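# Lower the rail from two posts onto V pads

## Task

Lift the rail off the two posts and set it down on the two rubber V pads below, so that it no longer touches the posts. Then open the grippers and move the arms away. It only counts if the rail stays on the pads by itself once the robot has let go.

## Robot and tools

Robot: two arms, left_arm and right_arm, each with 7 joints and a parallel gripper. All positions are in one scene frame in metres: origin on the table top midway between the arms, +x out over the table, +z up, and left_arm sits on the +y side. The arm names do not match the left or right of any camera image.

execute_actions takes "actions", a list with zero or one entry, and an optional "pictures" boolean (pictures come by default). An empty list just reports the current state. A wait entry has only "steps" (1 to 300 control steps of 1/30 s) and commands nothing new. A motion entry has "rows" (1 to 15 rows) and "steps" (up to 15, default 15); one row is applied per step and the final row repeats if rows run out. If a call is refused, nothing reaches the robot.

Each row is a single flat list of 18 numbers covering both arms, even when only one arm should move: left_arm first (7 joint targets, then gripper position, then gripper speed), then the same 9 for right_arm. Joint numbers are absolute target angles in radians, in the same order the Joint positions line prints them: waist, shoulder, upper arm roll, elbow, forearm roll, wrist pitch, wrist roll. Stated ranges: waist -69.115 to 69.115, shoulder -2.250 to 2.250, upper arm roll -69.115 to 69.115, elbow -2.580 to 2.580, forearm roll -69.115 to 69.115, wrist pitch -2.100 to 2.100, wrist roll -69.115 to 69.115. True ends may differ by up to 0.013 rad. A target over 0.013 rad beyond a stated end, and beyond the joint's current angle, gets the call refused; a target past the real end is clipped there and a "joint sent to its limit" line may appear (possibly about an earlier action still running). Missing that line does not prove there is room left.

Gripper position is an absolute opening on a -1 to 1 scale: +1 is fully open (85 mm), 0 is about 41 mm, the pads touch near -0.8, and -1 closes until blocked. Gripper speed, also -1 to 1, sets how fast the gap changes: about 20 mm/s at -1, 85 at 0, 150 at +1. Grip force is not commanded; a full close presses roughly 190 to 235 N per pad. To keep a gripper unchanged, resend its previous two numbers, since 0 is a real command. To grasp, send -1 and keep sending it. For a gentler hold, open, then close to just under the object's width. To release, command a width larger than the object. position_measured_pct is about 50 - 50 x position, so 0 means fully open; stopping below about 90 short of the target means something is held or blocking, around 90 means the pads met on nothing or something very thin. Fingers point along the gripper's +z and move along its y axis. end_effector_position is the point between closed pads; fingertips extend about 19 mm past it when closed, 6 mm when open, and they advance about 13 mm as they close, so keep that clearance above surfaces.

Motion limits: joint speed and acceleration are capped and the joints of an arm finish together. Each step the sent target stays within 0.304 rad of the measured angle for the first four joints and 0.266 rad for the last three, and targets are scaled back if they would move the gripper more than 70 mm from where it is. Big moves therefore take several calls and may be incomplete when a result returns. Between calls the arms keep heading for the last row sent, until everything has nearly stopped or a step is HELD.

Results: a state line gives each arm's end_effector_position (m) and end_effector_quat_wxyz in the scene frame; the reported hand position can be off, more so at long reach. Joint positions and Joint velocities come in one block per arm (rad, rad/s). Joint torques follow the same order and are offset, scaled and noisy. "joint command not followed" means a clearance check altered or blocked joint targets on some steps; the rest of the row still ran. HELD marks steps where the row was not fully sent. A TORQUE FAULT (load limits 48 N m on the first four joints, 30.2 N m on the last three, held weight included) stops that arm for 10 s and drops the rest of the call. MOTOR HOT warns at 60 °C; at 75 °C an OVER-TEMPERATURE FAULT lets the arm sink until it cools, so avoid holding loads for long.

zoom_image takes "camera" (cam_high, cam_low, cam_left_wrist, cam_right_wrist) and "region" [x0, y0, x1, y1] in pixels of that camera's latest image (origin top-left, at most 504 by 504) and returns an enlarged view. All cameras are 504x504; calibration intrinsics and T_world_to_cam are listed per camera and may be slightly off. show_instructions takes no arguments and shows the reference pages. finished_scene takes "scene", the current scene's number, ends it irreversibly and reports success.

Avoid: dropping the rail or knocking anything off the table, hitting or pressing the arms against each other, slamming or shoving hard. Brief outside tugs on held parts or pushes on loose ones can happen.

Each tool is called as name(argument=value, ...), one argument or row to a line, values as JSON.

Reference images:

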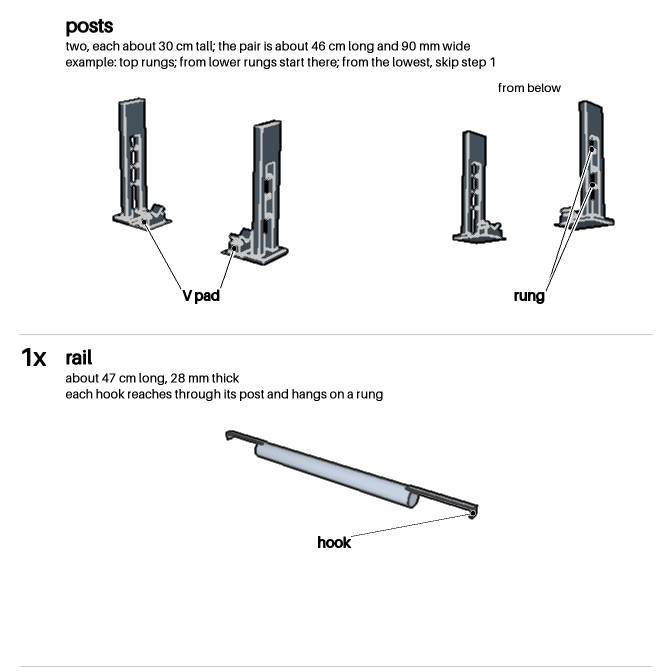

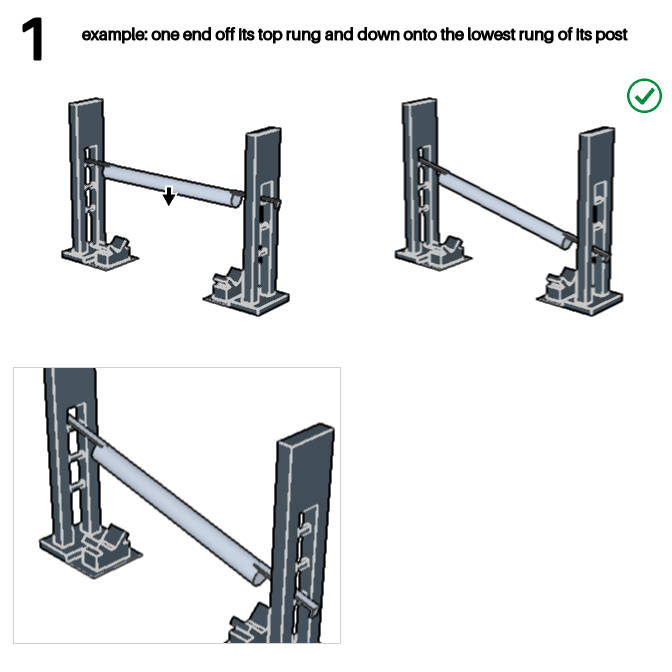

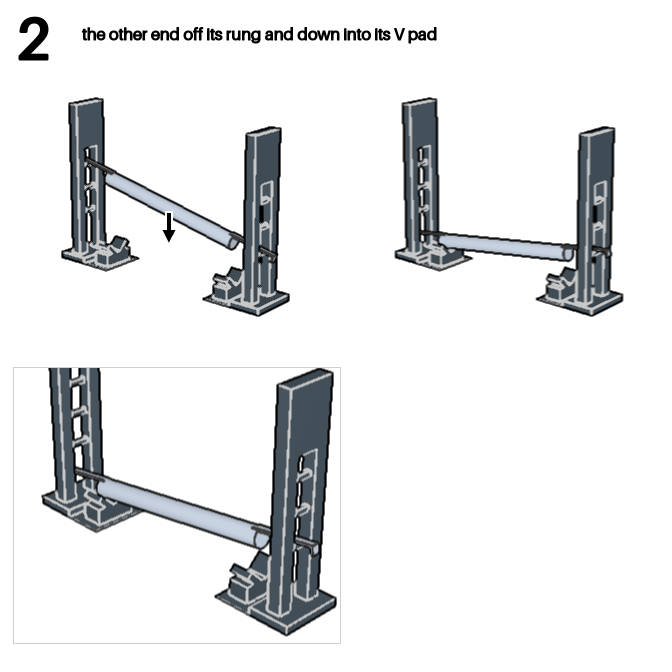

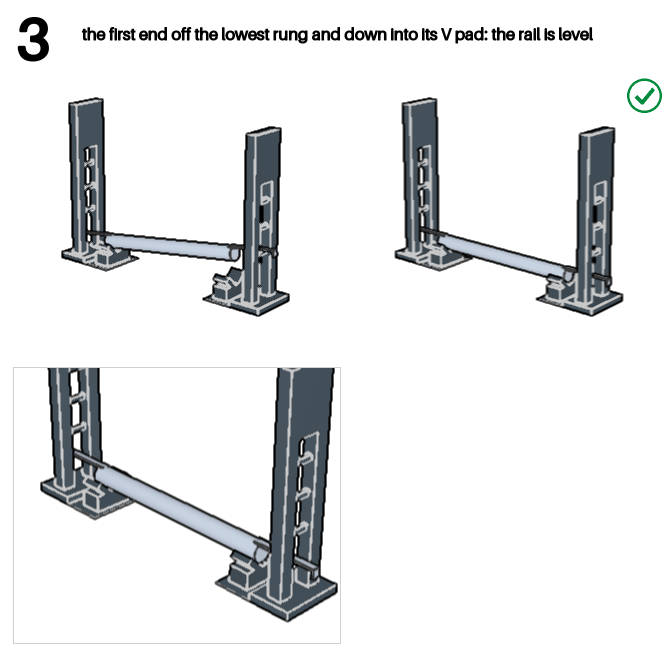

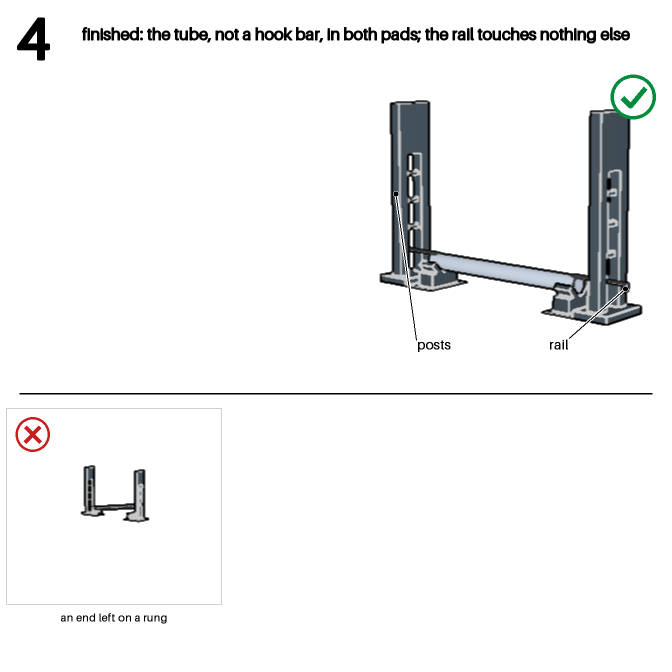

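## Session

execute_actions(
  actions=[],
)

Scene clock: 0.00 s of 4200.00 s.
left_arm: end_effector_position=(+0.2192, -0.0103, +0.2300) position_measured_pct=0.0 end_effector_quat_wxyz=(+0.095, -0.217, +0.968, +0.085) | right_arm: end_effector_position=(+0.6131, -0.9678, +0.1840) position_measured_pct=0.0 end_effector_quat_wxyz=(+0.485, +0.671, +0.265, +0.496)
Joint positions: left_arm=[ 1.396  0.448 -0.364  1.583 -0.097  1.21   2.95 ] | right_arm=[ 1.665  1.389 -0.901  1.171 -1.873  0.482  2.564]
Joint velocities: left_arm=[ 0.001  0.     0.002 -0.    -0.     0.001  0.001] | right_arm=[ 0.    -0.     0.    -0.    -0.    -0.001 -0.001]
Joint torques (N m, as the joint torque sensors report them, + toward a larger angle): no reading

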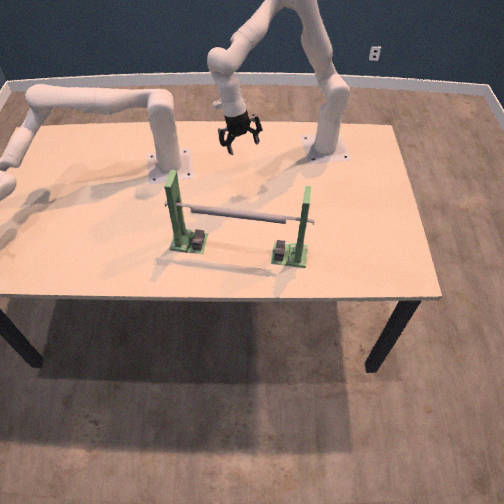

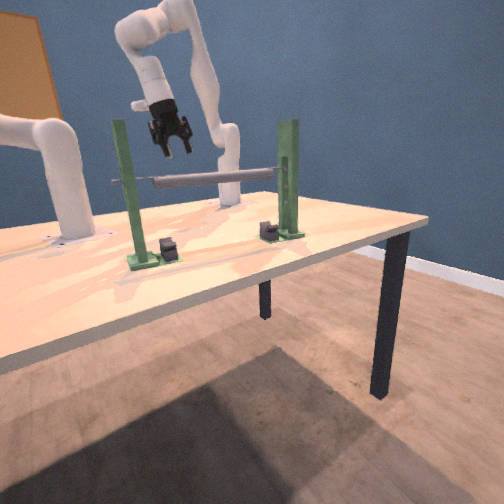

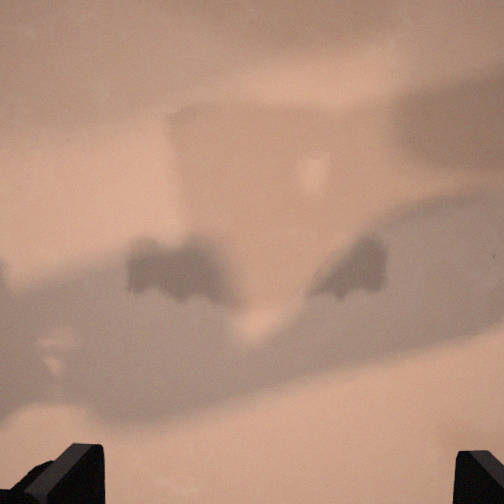

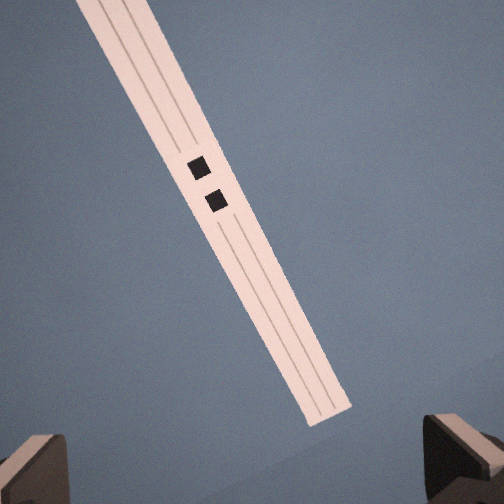

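zoom_image(
  camera="cam_high",
  region=[150, 160, 330, 280],
)

zoom_image(
  camera="cam_low",
  region=[100, 100, 320, 280],
)

Region (150, 160, 330, 280) of cam_high's 504x504 image, scaled by 2.800, with more detail than that image has.

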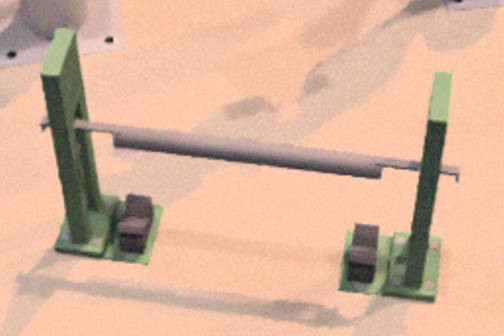

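Region (100, 100, 320, 280) of cam_low's 504x504 image, scaled by 2.291, with more detail than that image has; it fills the top 412 rows of this view, and the rest is white.

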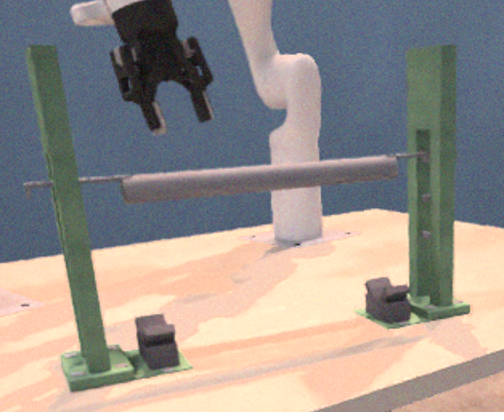

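zoom_image(
  camera="cam_low",
  region=[240, 110, 320, 250],
)

zoom_image(
  camera="cam_low",
  region=[100, 110, 200, 280],
)

zoom_image(
  camera="cam_high",
  region=[155, 165, 225, 265],
)

zoom_image(
  camera="cam_high",
  region=[260, 175, 330, 275],
)

Region (240, 110, 320, 250) of cam_low's 504x504 image, scaled by 3.600, with more detail than that image has; it fills the left 288 columns of this view, and the rest is white.

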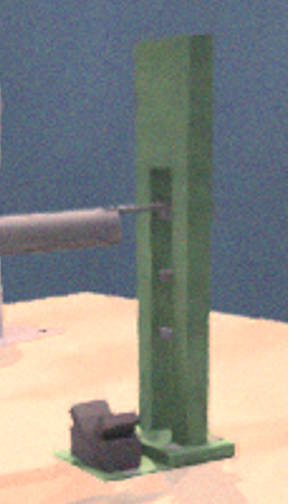

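Region (100, 110, 200, 280) of cam_low's 504x504 image, scaled by 2.965, with more detail than that image has; it fills the left 296 columns of this view, and the rest is white.

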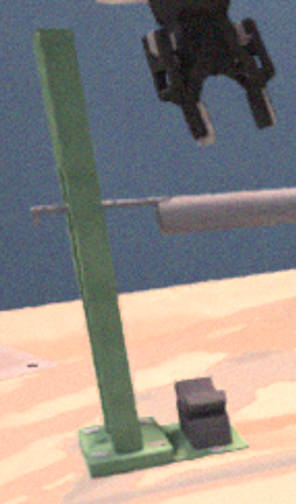

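Region (155, 165, 225, 265) of cam_high's 504x504 image, scaled by 5.040, with more detail than that image has; it fills the left 353 columns of this view, and the rest is white.

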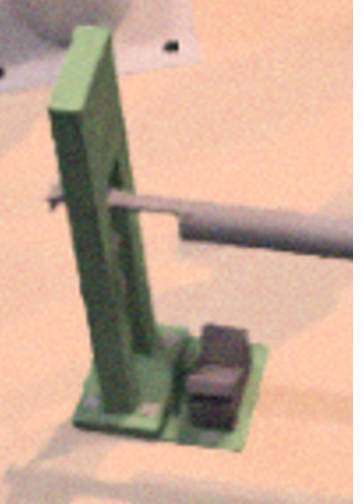

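Region (260, 175, 330, 275) of cam_high's 504x504 image, scaled by 5.040, with more detail than that image has; it fills the left 353 columns of this view, and the rest is white.

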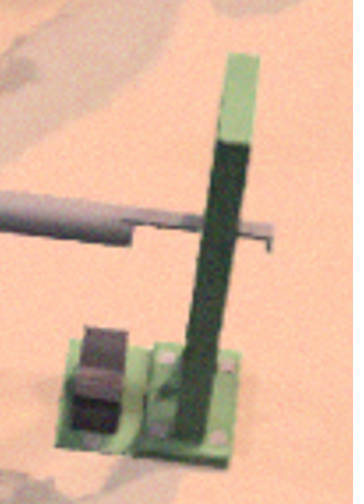

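execute_actions(
  actions=[
    {"rows":[[0.695,0.851,0,0.737,0,1.553,3.508,1,0,1.665,1.389,-0.901,1.171,-1.873,0.482,2.564,1,0]],"steps":15},
  ],
  pictures=false,
)

execute_actions(
  actions=[
    {"steps":45},
  ],
)

Scene clock: 120.50 s of 4200.00 s.
left_arm: end_effector_position=(+0.2746, -0.0392, +0.1647) position_measured_pct=0.0 end_effector_quat_wxyz=(-0.027, -0.451, +0.878, +0.161) | right_arm: end_effector_position=(+0.6129, -0.9679, +0.1842) position_measured_pct=0.0 end_effector_quat_wxyz=(+0.485, +0.670, +0.265, +0.495)
Joint positions: left_arm=[ 0.986  0.791 -0.049  1.175 -0.011  1.501  3.307] | right_arm=[ 1.665  1.389 -0.901  1.171 -1.873  0.482  2.564]
Joint velocities: left_arm=[-0.792  0.227  0.213 -0.807  0.049  0.217  0.668] | right_arm=[-0.     0.     0.     0.002  0.     0.     0.001]
Joint torques (N m, as the joint torque sensors report them, + toward a larger angle): left_arm=[ -0.04 -28.18  -0.38  -8.7    0.     1.1    0.08] | right_arm=[ -0.27 -24.9   -9.21  -5.01  -0.06   3.29  -0.52]
Steps of this call (steps 1 to 90: nothing new was sent; then 117.00 s passed at rest; steps 91 to 105: all 15 steps of this action). Readings (joint positions | what the end effector reports):
91: left_arm=[1.394 0.450 -0.363 1.582 -0.097 1.211 2.950] | right_arm=[1.665 1.389 -0.901 1.171 -1.873 0.482 2.564] | left_arm position_measured_pct=0.0 | right_arm position_measured_pct=0.0
92: left_arm=[1.387 0.456 -0.358 1.576 -0.096 1.216 2.954] | right_arm=[1.665 1.389 -0.901 1.171 -1.873 0.482 2.564] | left_arm position_measured_pct=0.0 | right_arm position_measured_pct=0.0
94: left_arm=[1.355 0.486 -0.332 1.548 -0.087 1.239 2.977] | right_arm=[1.665 1.389 -0.901 1.171 -1.873 0.482 2.564] | left_arm position_measured_pct=0.0 | right_arm position_measured_pct=0.0
98: left_arm=[1.230 0.611 -0.211 1.426 -0.051 1.345 3.083] | right_arm=[1.665 1.389 -0.901 1.171 -1.873 0.482 2.564] | left_arm position_measured_pct=0.0 | right_arm position_measured_pct=0.0
105: the state above

Scene clock: 122.00 s of 4200.00 s.
left_arm: end_effector_position=(+0.4726, -0.0219, +0.2455) position_measured_pct=0.0 end_effector_quat_wxyz=(+0.000, -0.645, +0.764, -0.000) | right_arm: end_effector_position=(+0.6129, -0.9679, +0.1842) position_measured_pct=0.0 end_effector_quat_wxyz=(+0.485, +0.670, +0.265, +0.495)
Joint positions: left_arm=[ 0.695  0.851  0.     0.737 -0.     1.553  3.508] | right_arm=[ 1.665  1.389 -0.901  1.171 -1.873  0.482  2.564]
Joint velocities: left_arm=[-0.     0.     0.001  0.    -0.     0.001 -0.   ] | right_arm=[-0.    -0.001  0.001 -0.001 -0.     0.001 -0.001]
Joint torques (N m, as the joint torque sensors report them, + toward a larger angle): left_arm=[  0.45 -25.3    0.02  -9.24   0.47  -0.2    0.15] | right_arm=[ -0.25 -24.55  -9.44  -5.17  -0.15   3.04  -0.24]
Steps of this call (steps 1 to 45: the robot went on to your last target). Readings (joint positions | what the end effector reports):
1: left_arm=[0.960 0.797 -0.043 1.148 -0.010 1.507 3.328] | right_arm=[1.665 1.389 -0.901 1.171 -1.873 0.482 2.564] | left_arm position_measured_pct=0.0 | right_arm position_measured_pct=0.0
2: left_arm=[0.936 0.801 -0.039 1.122 -0.009 1.512 3.346] | right_arm=[1.665 1.389 -0.901 1.171 -1.873 0.482 2.564] | left_arm position_measured_pct=0.0 | right_arm position_measured_pct=0.0
4: left_arm=[0.893 0.809 -0.033 1.070 -0.008 1.519 3.376] | right_arm=[1.665 1.389 -0.901 1.171 -1.873 0.482 2.564] | left_arm position_measured_pct=0.0 | right_arm position_measured_pct=0.0
8: left_arm=[0.823 0.825 -0.021 0.961 -0.005 1.531 3.423] | right_arm=[1.665 1.389 -0.901 1.171 -1.873 0.482 2.564] | left_arm position_measured_pct=0.0 | right_arm position_measured_pct=0.0
45: the state above
All arms were judged still, so your last target was given up. Only a new action makes them travel on or press farther. Fingers that are still opening or closing keep moving.
camera_calibration (this result's frames):
cam_left_wrist: T_world_to_cam=[[-0.98674, 0.160723, -0.0226334, 0.48141], [0.160327, 0.986893, 0.0183652, -0.00385304], [0.0252884, 0.0144929, -0.999575, 0.37753], [0, 0, 0, 1]] pos_world=[0.466097, -0.0790427, 0.388336]
cam_right_wrist: T_world_to_cam=[[-0.173645, -0.400652, 0.899625, -0.454959], [-0.388378, -0.811605, -0.436417, -0.421059], [0.904991, -0.425177, -0.0146733, -0.814821], [0, 0, 0, 1]] pos_world=[0.494875, -0.870457, 0.213579]

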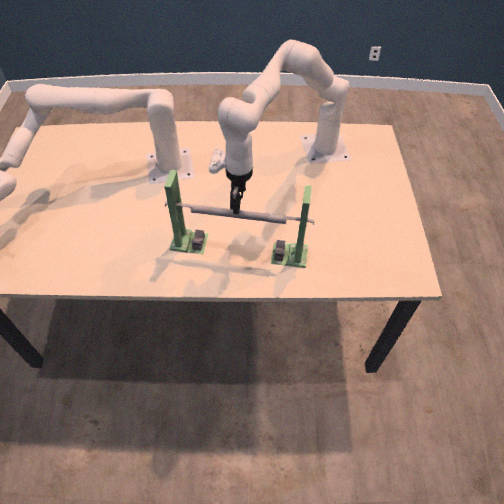

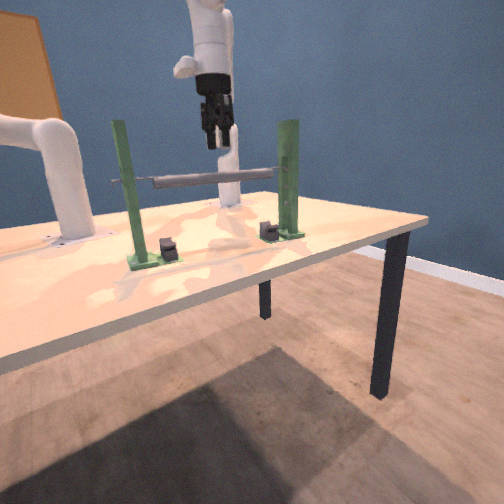

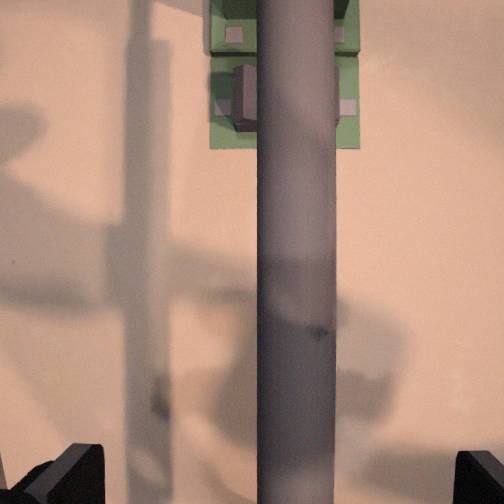

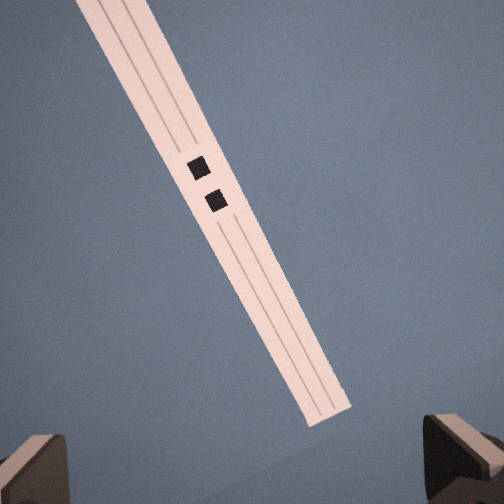

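zoom_image(
  camera="cam_low",
  region=[170, 110, 310, 250],
)

zoom_image(
  camera="cam_left_wrist",
  region=[180, 0, 400, 220],
)

Region (170, 110, 310, 250) of cam_low's 504x504 image, scaled by 3.600, with more detail than that image has.

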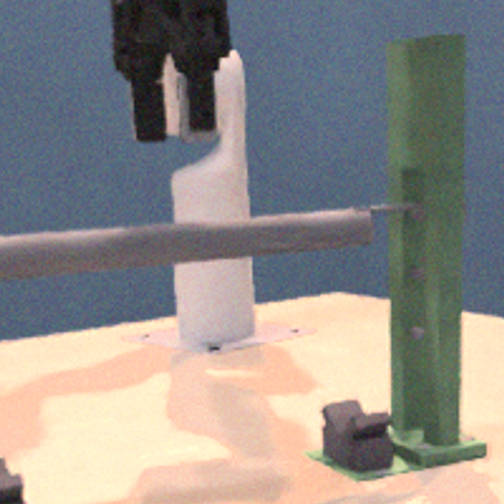

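Region (180, 0, 400, 220) of cam_left_wrist's 504x504 image, scaled by 2.291.

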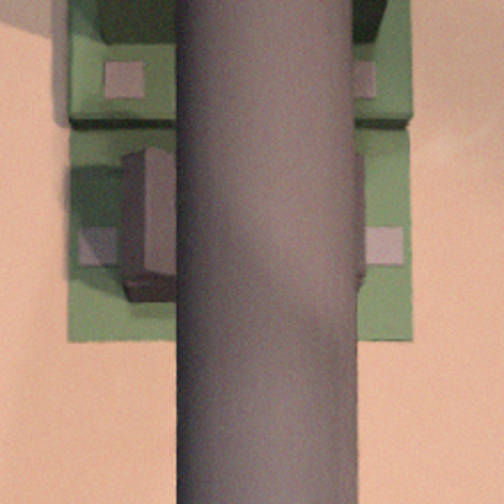

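execute_actions(
  actions=[
    {"rows":[[0.699,0.842,0,0.901,0,1.399,3.512,1,0,1.665,1.389,-0.901,1.171,-1.873,0.482,2.564,1,0]],"steps":15},
  ],
  pictures=false,
)

execute_actions(
  actions=[
    {"rows":[[0.699,0.863,0,0.968,0,1.311,3.512,1,0,1.665,1.389,-0.901,1.171,-1.873,0.482,2.564,1,0]],"steps":15},
  ],
)

Scene clock: 159.43 s of 4200.00 s.
left_arm: end_effector_position=(+0.4649, -0.0202, +0.1993) position_measured_pct=0.0 end_effector_quat_wxyz=(-0.000, -0.645, +0.764, +0.001) | right_arm: end_effector_position=(+0.6129, -0.9679, +0.1842) position_measured_pct=0.0 end_effector_quat_wxyz=(+0.485, +0.670, +0.265, +0.495)
Joint positions: left_arm=[ 0.699  0.843 -0.     0.901 -0.     1.399  3.512] | right_arm=[ 1.665  1.389 -0.901  1.171 -1.873  0.482  2.564]
Joint velocities: left_arm=[ 0.    -0.011  0.     0.005 -0.    -0.003 -0.   ] | right_arm=[ 0.     0.001 -0.    -0.002  0.001  0.     0.   ]
Joint torques (N m, as the joint torque sensors report them, + toward a larger angle): left_arm=[  0.27 -24.8    0.12  -8.99   0.47  -0.25   0.08] | right_arm=[ -0.32 -24.7   -9.2   -5.01  -0.18   3.13  -0.33]
Steps of this call (steps 1 to 90: nothing new was sent; then 33.93 s passed at rest; steps 91 to 105: all 15 steps of this action). Readings (joint positions | what the end effector reports):
91: left_arm=[0.695 0.851 -0.000 0.738 -0.000 1.552 3.508] | right_arm=[1.665 1.389 -0.901 1.171 -1.873 0.482 2.564] | left_arm position_measured_pct=0.0 | right_arm position_measured_pct=0.0
92: left_arm=[0.695 0.850 -0.000 0.744 -0.000 1.547 3.508] | right_arm=[1.665 1.389 -0.901 1.171 -1.873 0.482 2.564] | left_arm position_measured_pct=0.0 | right_arm position_measured_pct=0.0
94: left_arm=[0.696 0.847 -0.000 0.771 -0.000 1.522 3.509] | right_arm=[1.665 1.389 -0.901 1.171 -1.873 0.482 2.564] | left_arm position_measured_pct=0.0 | right_arm position_measured_pct=0.0
98: left_arm=[0.698 0.843 0.000 0.865 0.000 1.432 3.511] | right_arm=[1.665 1.389 -0.901 1.171 -1.873 0.482 2.564] | left_arm position_measured_pct=0.0 | right_arm position_measured_pct=0.0
105: the state above

Scene clock: 159.93 s of 4200.00 s.
left_arm: end_effector_position=(+0.4648, -0.0201, +0.1661) position_measured_pct=0.0 end_effector_quat_wxyz=(-0.000, -0.645, +0.764, +0.000) | right_arm: end_effector_position=(+0.6129, -0.9679, +0.1842) position_measured_pct=0.0 end_effector_quat_wxyz=(+0.485, +0.670, +0.265, +0.495)
Joint positions: left_arm=[0.699 0.863 0.    0.968 0.    1.311 3.512] | right_arm=[ 1.665  1.389 -0.901  1.171 -1.873  0.482  2.564]
Joint velocities: left_arm=[-0.    -0.001  0.     0.001  0.001 -0.001 -0.   ] | right_arm=[ 0.     0.001  0.    -0.001 -0.    -0.002 -0.001]
Joint torques (N m, as the joint torque sensors report them, + toward a larger angle): left_arm=[  0.1  -25.     0.03  -9.06   0.67  -0.31   0.  ] | right_arm=[ -0.33 -24.59  -9.16  -4.86  -0.08   3.28  -0.37]
Steps of this call (steps 1 to 15: all 15 steps of this action). Readings (joint positions | what the end effector reports):
1: left_arm=[0.699 0.843 0.000 0.902 0.000 1.398 3.512] | right_arm=[1.665 1.389 -0.901 1.171 -1.873 0.482 2.564] | left_arm position_measured_pct=0.0 | right_arm position_measured_pct=0.0
2: left_arm=[0.699 0.845 0.000 0.907 0.000 1.391 3.512] | right_arm=[1.665 1.389 -0.901 1.171 -1.873 0.482 2.564] | left_arm position_measured_pct=0.0 | right_arm position_measured_pct=0.0
4: left_arm=[0.699 0.852 0.000 0.933 0.000 1.357 3.512] | right_arm=[1.665 1.389 -0.901 1.171 -1.873 0.482 2.564] | left_arm position_measured_pct=0.0 | right_arm position_measured_pct=0.0
8: left_arm=[0.699 0.863 -0.000 0.966 -0.000 1.313 3.512] | right_arm=[1.665 1.389 -0.901 1.171 -1.873 0.482 2.564] | left_arm position_measured_pct=0.0 | right_arm position_measured_pct=0.0
15: the state above
camera_calibration (this result's frames):
cam_left_wrist: T_world_to_cam=[[-0.98676, 0.160737, -0.0216245, 0.471427], [0.160345, 0.986883, 0.0187603, -0.00294055], [0.0243563, 0.0150446, -0.99959, 0.298844], [0, 0, 0, 1]] pos_world=[0.458378, -0.0773696, 0.308971]
cam_right_wrist: T_world_to_cam=[[-0.173646, -0.400652, 0.899625, -0.454959], [-0.388379, -0.811605, -0.436417, -0.421058], [0.904991, -0.425177, -0.0146731, -0.814822], [0, 0, 0, 1]] pos_world=[0.494875, -0.870457, 0.213579]

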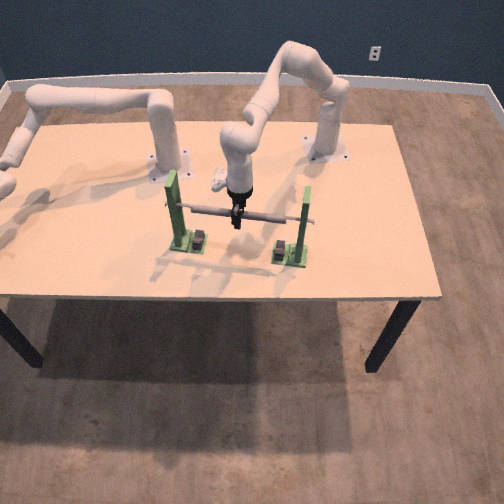

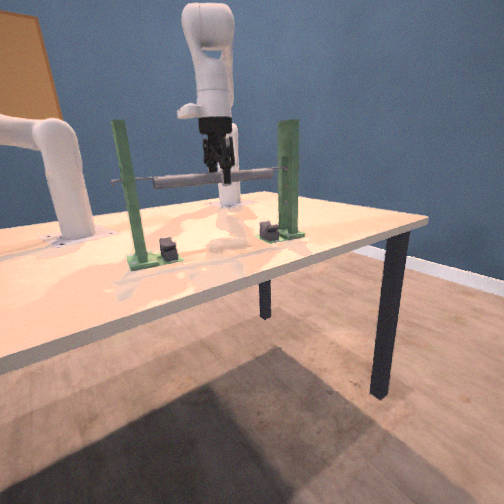

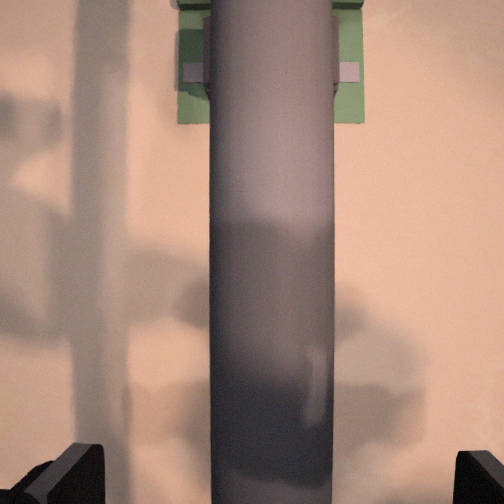

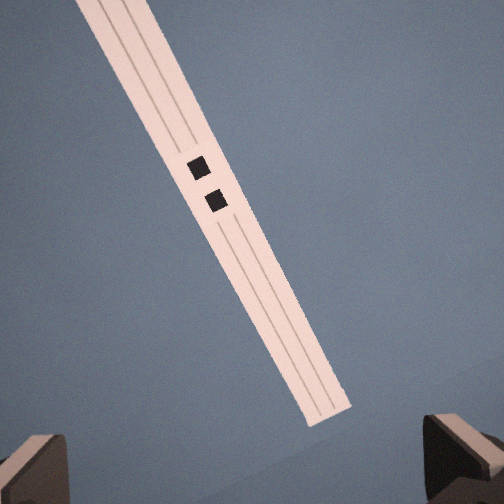

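execute_actions(
  actions=[
    {"rows":[[0.699,0.8675,0,0.959,0,1.3155,3.512,1,0,1.665,1.389,-0.901,1.171,-1.873,0.482,2.564,1,0],[0.699,0.8675,0,0.959,0,1.3155,3.512,1,0,1.665,1.389,-0.901,1.171,-1.873,0.482,2.564,1,0],[0.699,0.8675,0,0.959,0,1.3155,3.512,1,0,1.665,1.389,-0.901,1.171,-1.873,0.482,2.564,1,0],[0.699,0.8675,0,0.959,0,1.3155,3.512,-1,0,1.665,1.389,-0.901,1.171,-1.873,0.482,2.564,1,0]],"steps":15},
  ],
  pictures=false,
)

execute_actions(
  actions=[
    {"steps":20},
  ],
)

Scene clock: 170.10 s of 4200.00 s.
left_arm: end_effector_position=(+0.4661, -0.0209, +0.1661) position_measured_pct=28.2 end_effector_quat_wxyz=(-0.000, -0.645, +0.764, +0.000) | right_arm: end_effector_position=(+0.6129, -0.9679, +0.1842) position_measured_pct=0.0 end_effector_quat_wxyz=(+0.485, +0.670, +0.265, +0.495)
Joint positions: left_arm=[ 0.699  0.867 -0.     0.959  0.     1.315  3.512] | right_arm=[ 1.665  1.389 -0.901  1.171 -1.873  0.482  2.564]
Joint velocities: left_arm=[-0.001 -0.    -0.    -0.     0.     0.001 -0.   ] | right_arm=[-0.001 -0.     0.001  0.001 -0.     0.003 -0.001]
Joint torques (N m, as the joint torque sensors report them, + toward a larger angle): left_arm=[  0.42 -25.18   0.14  -9.26   0.48  -0.11   0.23] | right_arm=[ -0.14 -24.63  -9.08  -5.05  -0.16   3.22  -0.19]
Steps of this call (steps 1 to 15: the robot went on to your last target; steps 16 to 90: nothing new was sent; then 6.67 s passed at rest; steps 91 to 105: all 15 steps of this action). Readings (joint positions | what the end effector reports):
91: left_arm=[0.699 0.864 0.000 0.967 -0.000 1.312 3.512] | right_arm=[1.665 1.389 -0.901 1.171 -1.873 0.482 2.564] | left_arm position_measured_pct=0.0 | right_arm position_measured_pct=0.0
92: left_arm=[0.699 0.865 0.000 0.964 0.000 1.313 3.512] | right_arm=[1.665 1.389 -0.901 1.171 -1.873 0.482 2.564] | left_arm position_measured_pct=0.0 | right_arm position_measured_pct=0.0
94: left_arm=[0.699 0.867 -0.000 0.961 0.000 1.315 3.512] | right_arm=[1.665 1.389 -0.901 1.171 -1.873 0.482 2.564] | left_arm position_measured_pct=0.0 | right_arm position_measured_pct=0.0
98: left_arm=[0.699 0.867 -0.000 0.959 0.000 1.315 3.512] | right_arm=[1.665 1.389 -0.901 1.171 -1.873 0.482 2.564] | left_arm position_measured_pct=7.5 | right_arm position_measured_pct=0.0
105: the state above

Scene clock: 170.77 s of 4200.00 s.
left_arm: end_effector_position=(+0.4664, -0.0210, +0.1664) position_measured_pct=67.1 end_effector_quat_wxyz=(-0.000, -0.645, +0.764, -0.000) | right_arm: end_effector_position=(+0.6129, -0.9679, +0.1842) position_measured_pct=0.0 end_effector_quat_wxyz=(+0.485, +0.670, +0.265, +0.495)
Joint positions: left_arm=[ 0.699  0.867 -0.     0.959  0.     1.315  3.513] | right_arm=[ 1.665  1.389 -0.901  1.171 -1.873  0.482  2.564]
Joint velocities: left_arm=[-0.001 -0.001 -0.    -0.     0.    -0.001 -0.001] | right_arm=[-0.001  0.002  0.     0.002 -0.001 -0.001 -0.   ]
Joint torques (N m, as the joint torque sensors report them, + toward a larger angle): left_arm=[  0.48 -24.93   0.08  -8.88   0.47  -0.08  -0.14] | right_arm=[  0.07 -24.73  -9.11  -4.73  -0.08   3.35  -0.26]
Steps of this call (steps 1 to 15: the robot went on to your last target; steps 16 to 20: nothing new was sent). Readings (joint positions | what the end effector reports):
1: left_arm=[0.699 0.867 -0.000 0.959 0.000 1.315 3.512] | right_arm=[1.665 1.389 -0.901 1.171 -1.873 0.482 2.564] | left_arm position_measured_pct=31.0 | right_arm position_measured_pct=0.0
2: left_arm=[0.699 0.867 0.000 0.959 0.000 1.315 3.512] | right_arm=[1.665 1.389 -0.901 1.171 -1.873 0.482 2.564] | left_arm position_measured_pct=34.1 | right_arm position_measured_pct=0.0
4: left_arm=[0.699 0.867 0.000 0.959 -0.000 1.315 3.512] | right_arm=[1.665 1.389 -0.901 1.171 -1.873 0.482 2.564] | left_arm position_measured_pct=40.1 | right_arm position_measured_pct=0.0
8: left_arm=[0.699 0.868 0.000 0.959 -0.000 1.315 3.512] | right_arm=[1.665 1.389 -0.901 1.171 -1.873 0.482 2.564] | left_arm position_measured_pct=52.0 | right_arm position_measured_pct=0.0
20: the state above
All arms were judged still, so your last target was given up. Only a new action makes them travel on or press farther. Fingers that are still opening or closing keep moving.
camera_calibration (this result's frames):
cam_left_wrist: T_world_to_cam=[[-0.986891, 0.159812, -0.0224771, 0.473351], [0.159421, 0.987042, 0.0182402, -0.00182651], [0.0251009, 0.0144177, -0.999581, 0.298752], [0, 0, 0, 1]] pos_world=[0.459938, -0.0781518, 0.3093]
cam_right_wrist: T_world_to_cam=[[-0.173645, -0.400652, 0.899625, -0.454959], [-0.388378, -0.811605, -0.436417, -0.421059], [0.904991, -0.425177, -0.0146732, -0.814821], [0, 0, 0, 1]] pos_world=[0.494875, -0.870457, 0.213579]

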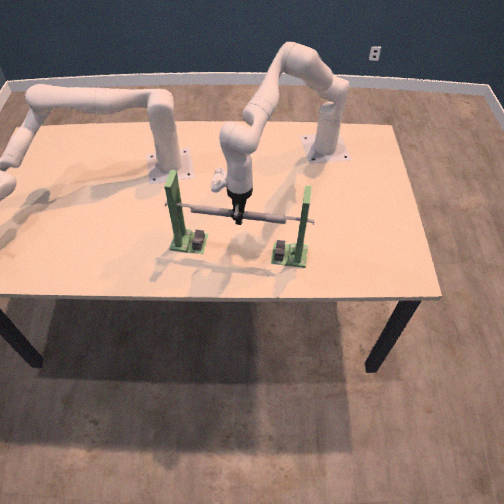

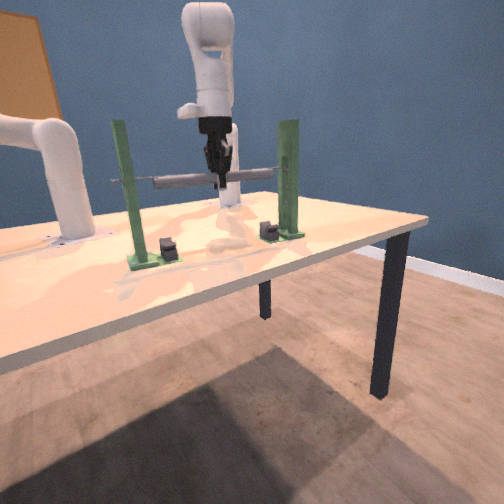

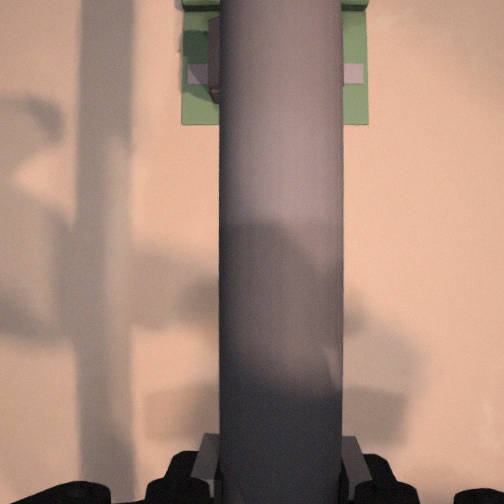

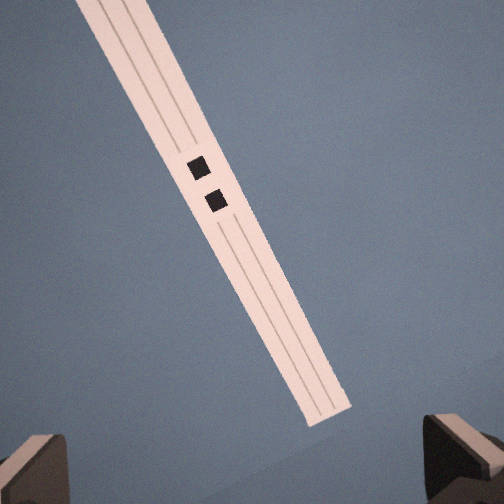

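zoom_image(
  camera="cam_low",
  region=[255, 150, 315, 245],
)

zoom_image(
  camera="cam_high",
  region=[270, 180, 330, 270],
)

zoom_image(
  camera="cam_high",
  region=[160, 170, 220, 260],
)

Region (255, 150, 315, 245) of cam_low's 504x504 image, scaled by 5.305, with more detail than that image has; it fills the left 318 columns of this view, and the rest is white.

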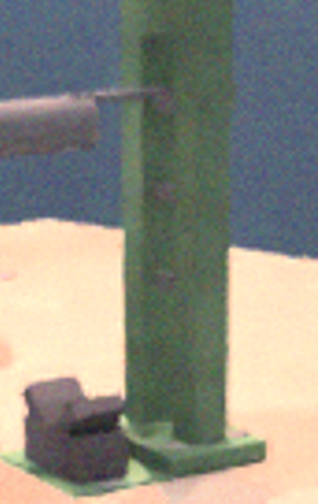

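Region (270, 180, 330, 270) of cam_high's 504x504 image, scaled by 5.600, with more detail than that image has.

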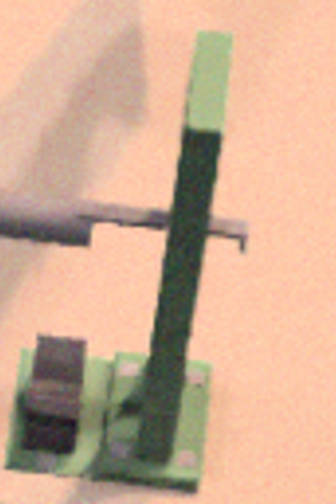

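Region (160, 170, 220, 260) of cam_high's 504x504 image, scaled by 5.600, with more detail than that image has.

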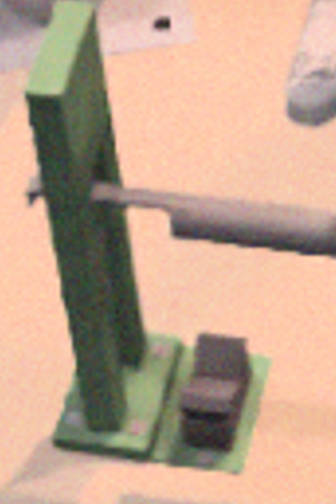

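zoom_image(
  camera="cam_high",
  region=[160, 180, 320, 240],
)

zoom_image(
  camera="cam_low",
  region=[100, 140, 310, 220],
)

Region (160, 180, 320, 240) of cam_high's 504x504 image, scaled by 3.150, with more detail than that image has; it fills the top 189 rows of this view, and the rest is white.

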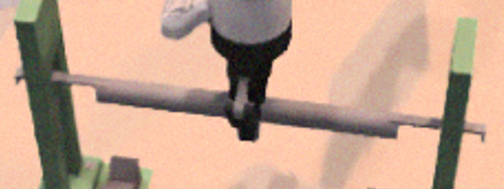

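Region (100, 140, 310, 220) of cam_low's 504x504 image, scaled by 2.400, with more detail than that image has; it fills the top 192 rows of this view, and the rest is white.

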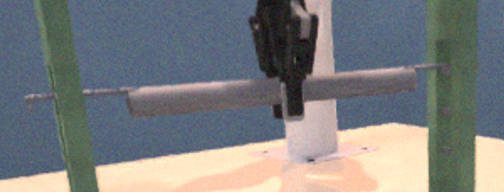

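execute_actions(
  actions=[
    {"rows":[[0.6986,0.857,0,0.9326,0,1.352,3.5116,-1,0,1.665,1.389,-0.901,1.171,-1.873,0.482,2.564,1,0]],"steps":12},
  ],
  pictures=false,
)

execute_actions(
  actions=[
    {"rows":[[0.7425,0.894,0,0.8554,0,1.3922,3.5555,-1,0,1.665,1.389,-0.901,1.171,-1.873,0.482,2.564,1,0]],"steps":15},
  ],
)

Scene clock: 233.90 s of 4200.00 s.
left_arm: end_effector_position=(+0.4663, -0.0207, +0.1806) position_measured_pct=67.1 end_effector_quat_wxyz=(-0.000, -0.645, +0.764, +0.000) | right_arm: end_effector_position=(+0.6129, -0.9679, +0.1842) position_measured_pct=0.0 end_effector_quat_wxyz=(+0.485, +0.670, +0.265, +0.495)
Joint positions: left_arm=[0.699 0.857 0.    0.933 0.    1.352 3.512] | right_arm=[ 1.665  1.389 -0.901  1.171 -1.873  0.482  2.564]
Joint velocities: left_arm=[ 0.001 -0.003 -0.002 -0.001 -0.     0.     0.001] | right_arm=[ 0.    -0.002  0.001  0.001 -0.002  0.001 -0.   ]
Joint torques (N m, as the joint torque sensors report them, + toward a larger angle): left_arm=[  0.19 -30.43   0.28 -11.87   0.52  -0.2    0.15] | right_arm=[ -0.03 -24.53  -8.94  -4.86   0.11   3.2   -0.57]
Steps of this call (steps 1 to 90: nothing new was sent; then 59.73 s passed at rest; steps 91 to 102: all 12 steps of this action). Readings (joint positions | what the end effector reports):
91: left_arm=[0.699 0.867 -0.000 0.958 0.000 1.316 3.513] | right_arm=[1.665 1.389 -0.901 1.171 -1.873 0.482 2.564] | left_arm position_measured_pct=67.1 | right_arm position_measured_pct=0.0
92: left_arm=[0.699 0.867 -0.000 0.954 0.000 1.323 3.512] | right_arm=[1.665 1.389 -0.901 1.171 -1.873 0.482 2.564] | left_arm position_measured_pct=67.1 | right_arm position_measured_pct=0.0
94: left_arm=[0.699 0.864 -0.000 0.942 -0.000 1.343 3.512] | right_arm=[1.665 1.389 -0.901 1.171 -1.873 0.482 2.564] | left_arm position_measured_pct=67.1 | right_arm position_measured_pct=0.0
98: left_arm=[0.699 0.858 0.000 0.933 0.000 1.351 3.512] | right_arm=[1.665 1.389 -0.901 1.171 -1.873 0.482 2.564] | left_arm position_measured_pct=67.1 | right_arm position_measured_pct=0.0
102: the state above

Scene clock: 234.40 s of 4200.00 s.
left_arm: end_effector_position=(+0.4613, -0.0501, +0.1815) position_measured_pct=67.1 end_effector_quat_wxyz=(+0.000, -0.645, +0.764, -0.000) | right_arm: end_effector_position=(+0.6129, -0.9679, +0.1842) position_measured_pct=0.0 end_effector_quat_wxyz=(+0.485, +0.670, +0.265, +0.495)
Joint positions: left_arm=[ 0.742  0.894 -0.     0.855 -0.     1.392  3.555] | right_arm=[ 1.665  1.389 -0.901  1.171 -1.873  0.482  2.564]
Joint velocities: left_arm=[ 0.002  0.005  0.001 -0.001  0.     0.001 -0.001] | right_arm=[-0.     0.    -0.001  0.003 -0.001  0.001  0.   ]
Joint torques (N m, as the joint torque sensors report them, + toward a larger angle): left_arm=[  0.33 -31.24   0.16 -11.97   0.5   -0.13   0.13] | right_arm=[ -0.28 -24.57  -9.2   -5.14  -0.3    3.11  -0.38]
Steps of this call (steps 1 to 15: all 15 steps of this action). Readings (joint positions | what the end effector reports):
1: left_arm=[0.700 0.858 -0.000 0.931 -0.000 1.353 3.512] | right_arm=[1.665 1.389 -0.901 1.171 -1.873 0.482 2.564] | left_arm position_measured_pct=67.1 | right_arm position_measured_pct=0.0
2: left_arm=[0.703 0.862 -0.001 0.926 -0.001 1.356 3.516] | right_arm=[1.665 1.389 -0.901 1.171 -1.873 0.482 2.564] | left_arm position_measured_pct=67.1 | right_arm position_measured_pct=0.0
4: left_arm=[0.719 0.876 -0.003 0.898 -0.002 1.370 3.532] | right_arm=[1.665 1.389 -0.901 1.171 -1.873 0.482 2.564] | left_arm position_measured_pct=67.1 | right_arm position_measured_pct=0.0
8: left_arm=[0.741 0.892 0.002 0.859 0.002 1.390 3.554] | right_arm=[1.665 1.389 -0.901 1.171 -1.873 0.482 2.564] | left_arm position_measured_pct=67.1 | right_arm position_measured_pct=0.0
15: the state above
camera_calibration (this result's frames):
cam_left_wrist: T_world_to_cam=[[-0.986791, 0.160429, -0.0225112, 0.473321], [0.160031, 0.986938, 0.0185118, 0.0270659], [0.025187, 0.0146648, -0.999575, 0.314289], [0, 0, 0, 1]] pos_world=[0.454821, -0.107256, 0.32431]
cam_right_wrist: T_world_to_cam=[[-0.173646, -0.400652, 0.899625, -0.454959], [-0.388378, -0.811605, -0.436417, -0.421059], [0.904991, -0.425177, -0.0146731, -0.814822], [0, 0, 0, 1]] pos_world=[0.494875, -0.870457, 0.213579]

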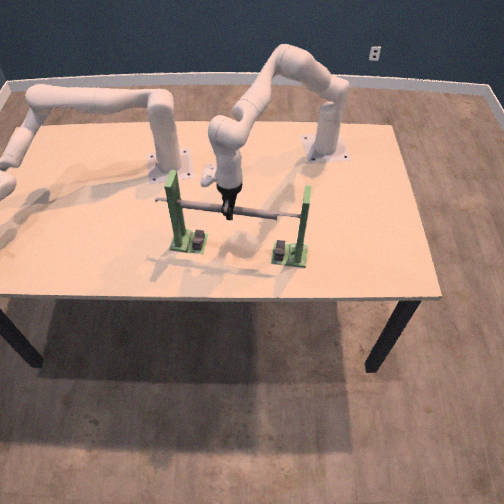

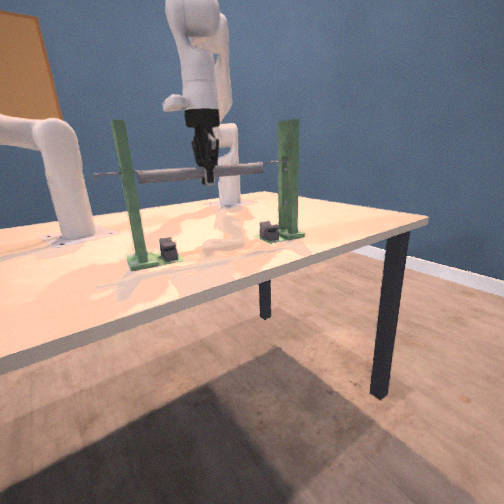

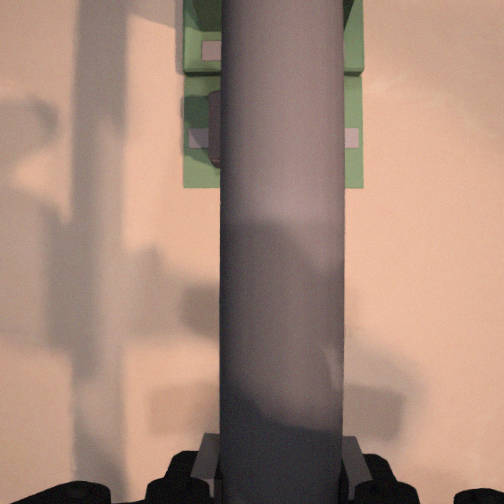

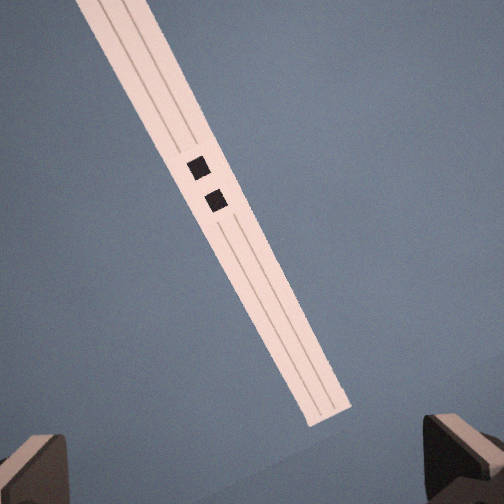

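zoom_image(
  camera="cam_low",
  region=[245, 140, 315, 210],
)

zoom_image(
  camera="cam_high",
  region=[150, 180, 320, 240],
)

Region (245, 140, 315, 210) of cam_low's 504x504 image, scaled by 7.200, with more detail than that image has.

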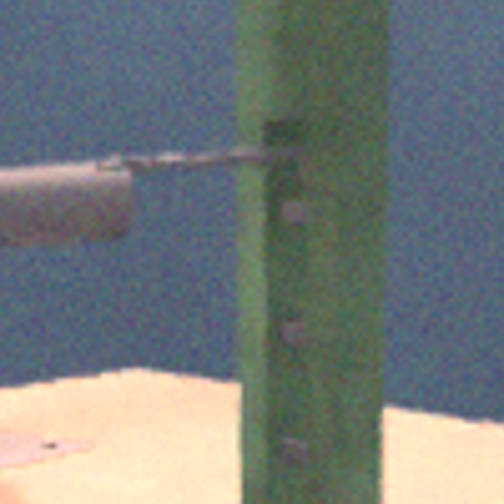

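Region (150, 180, 320, 240) of cam_high's 504x504 image, scaled by 2.965, with more detail than that image has; it fills the top 178 rows of this view, and the rest is white.

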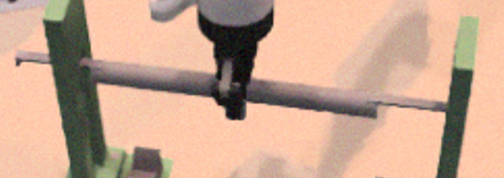

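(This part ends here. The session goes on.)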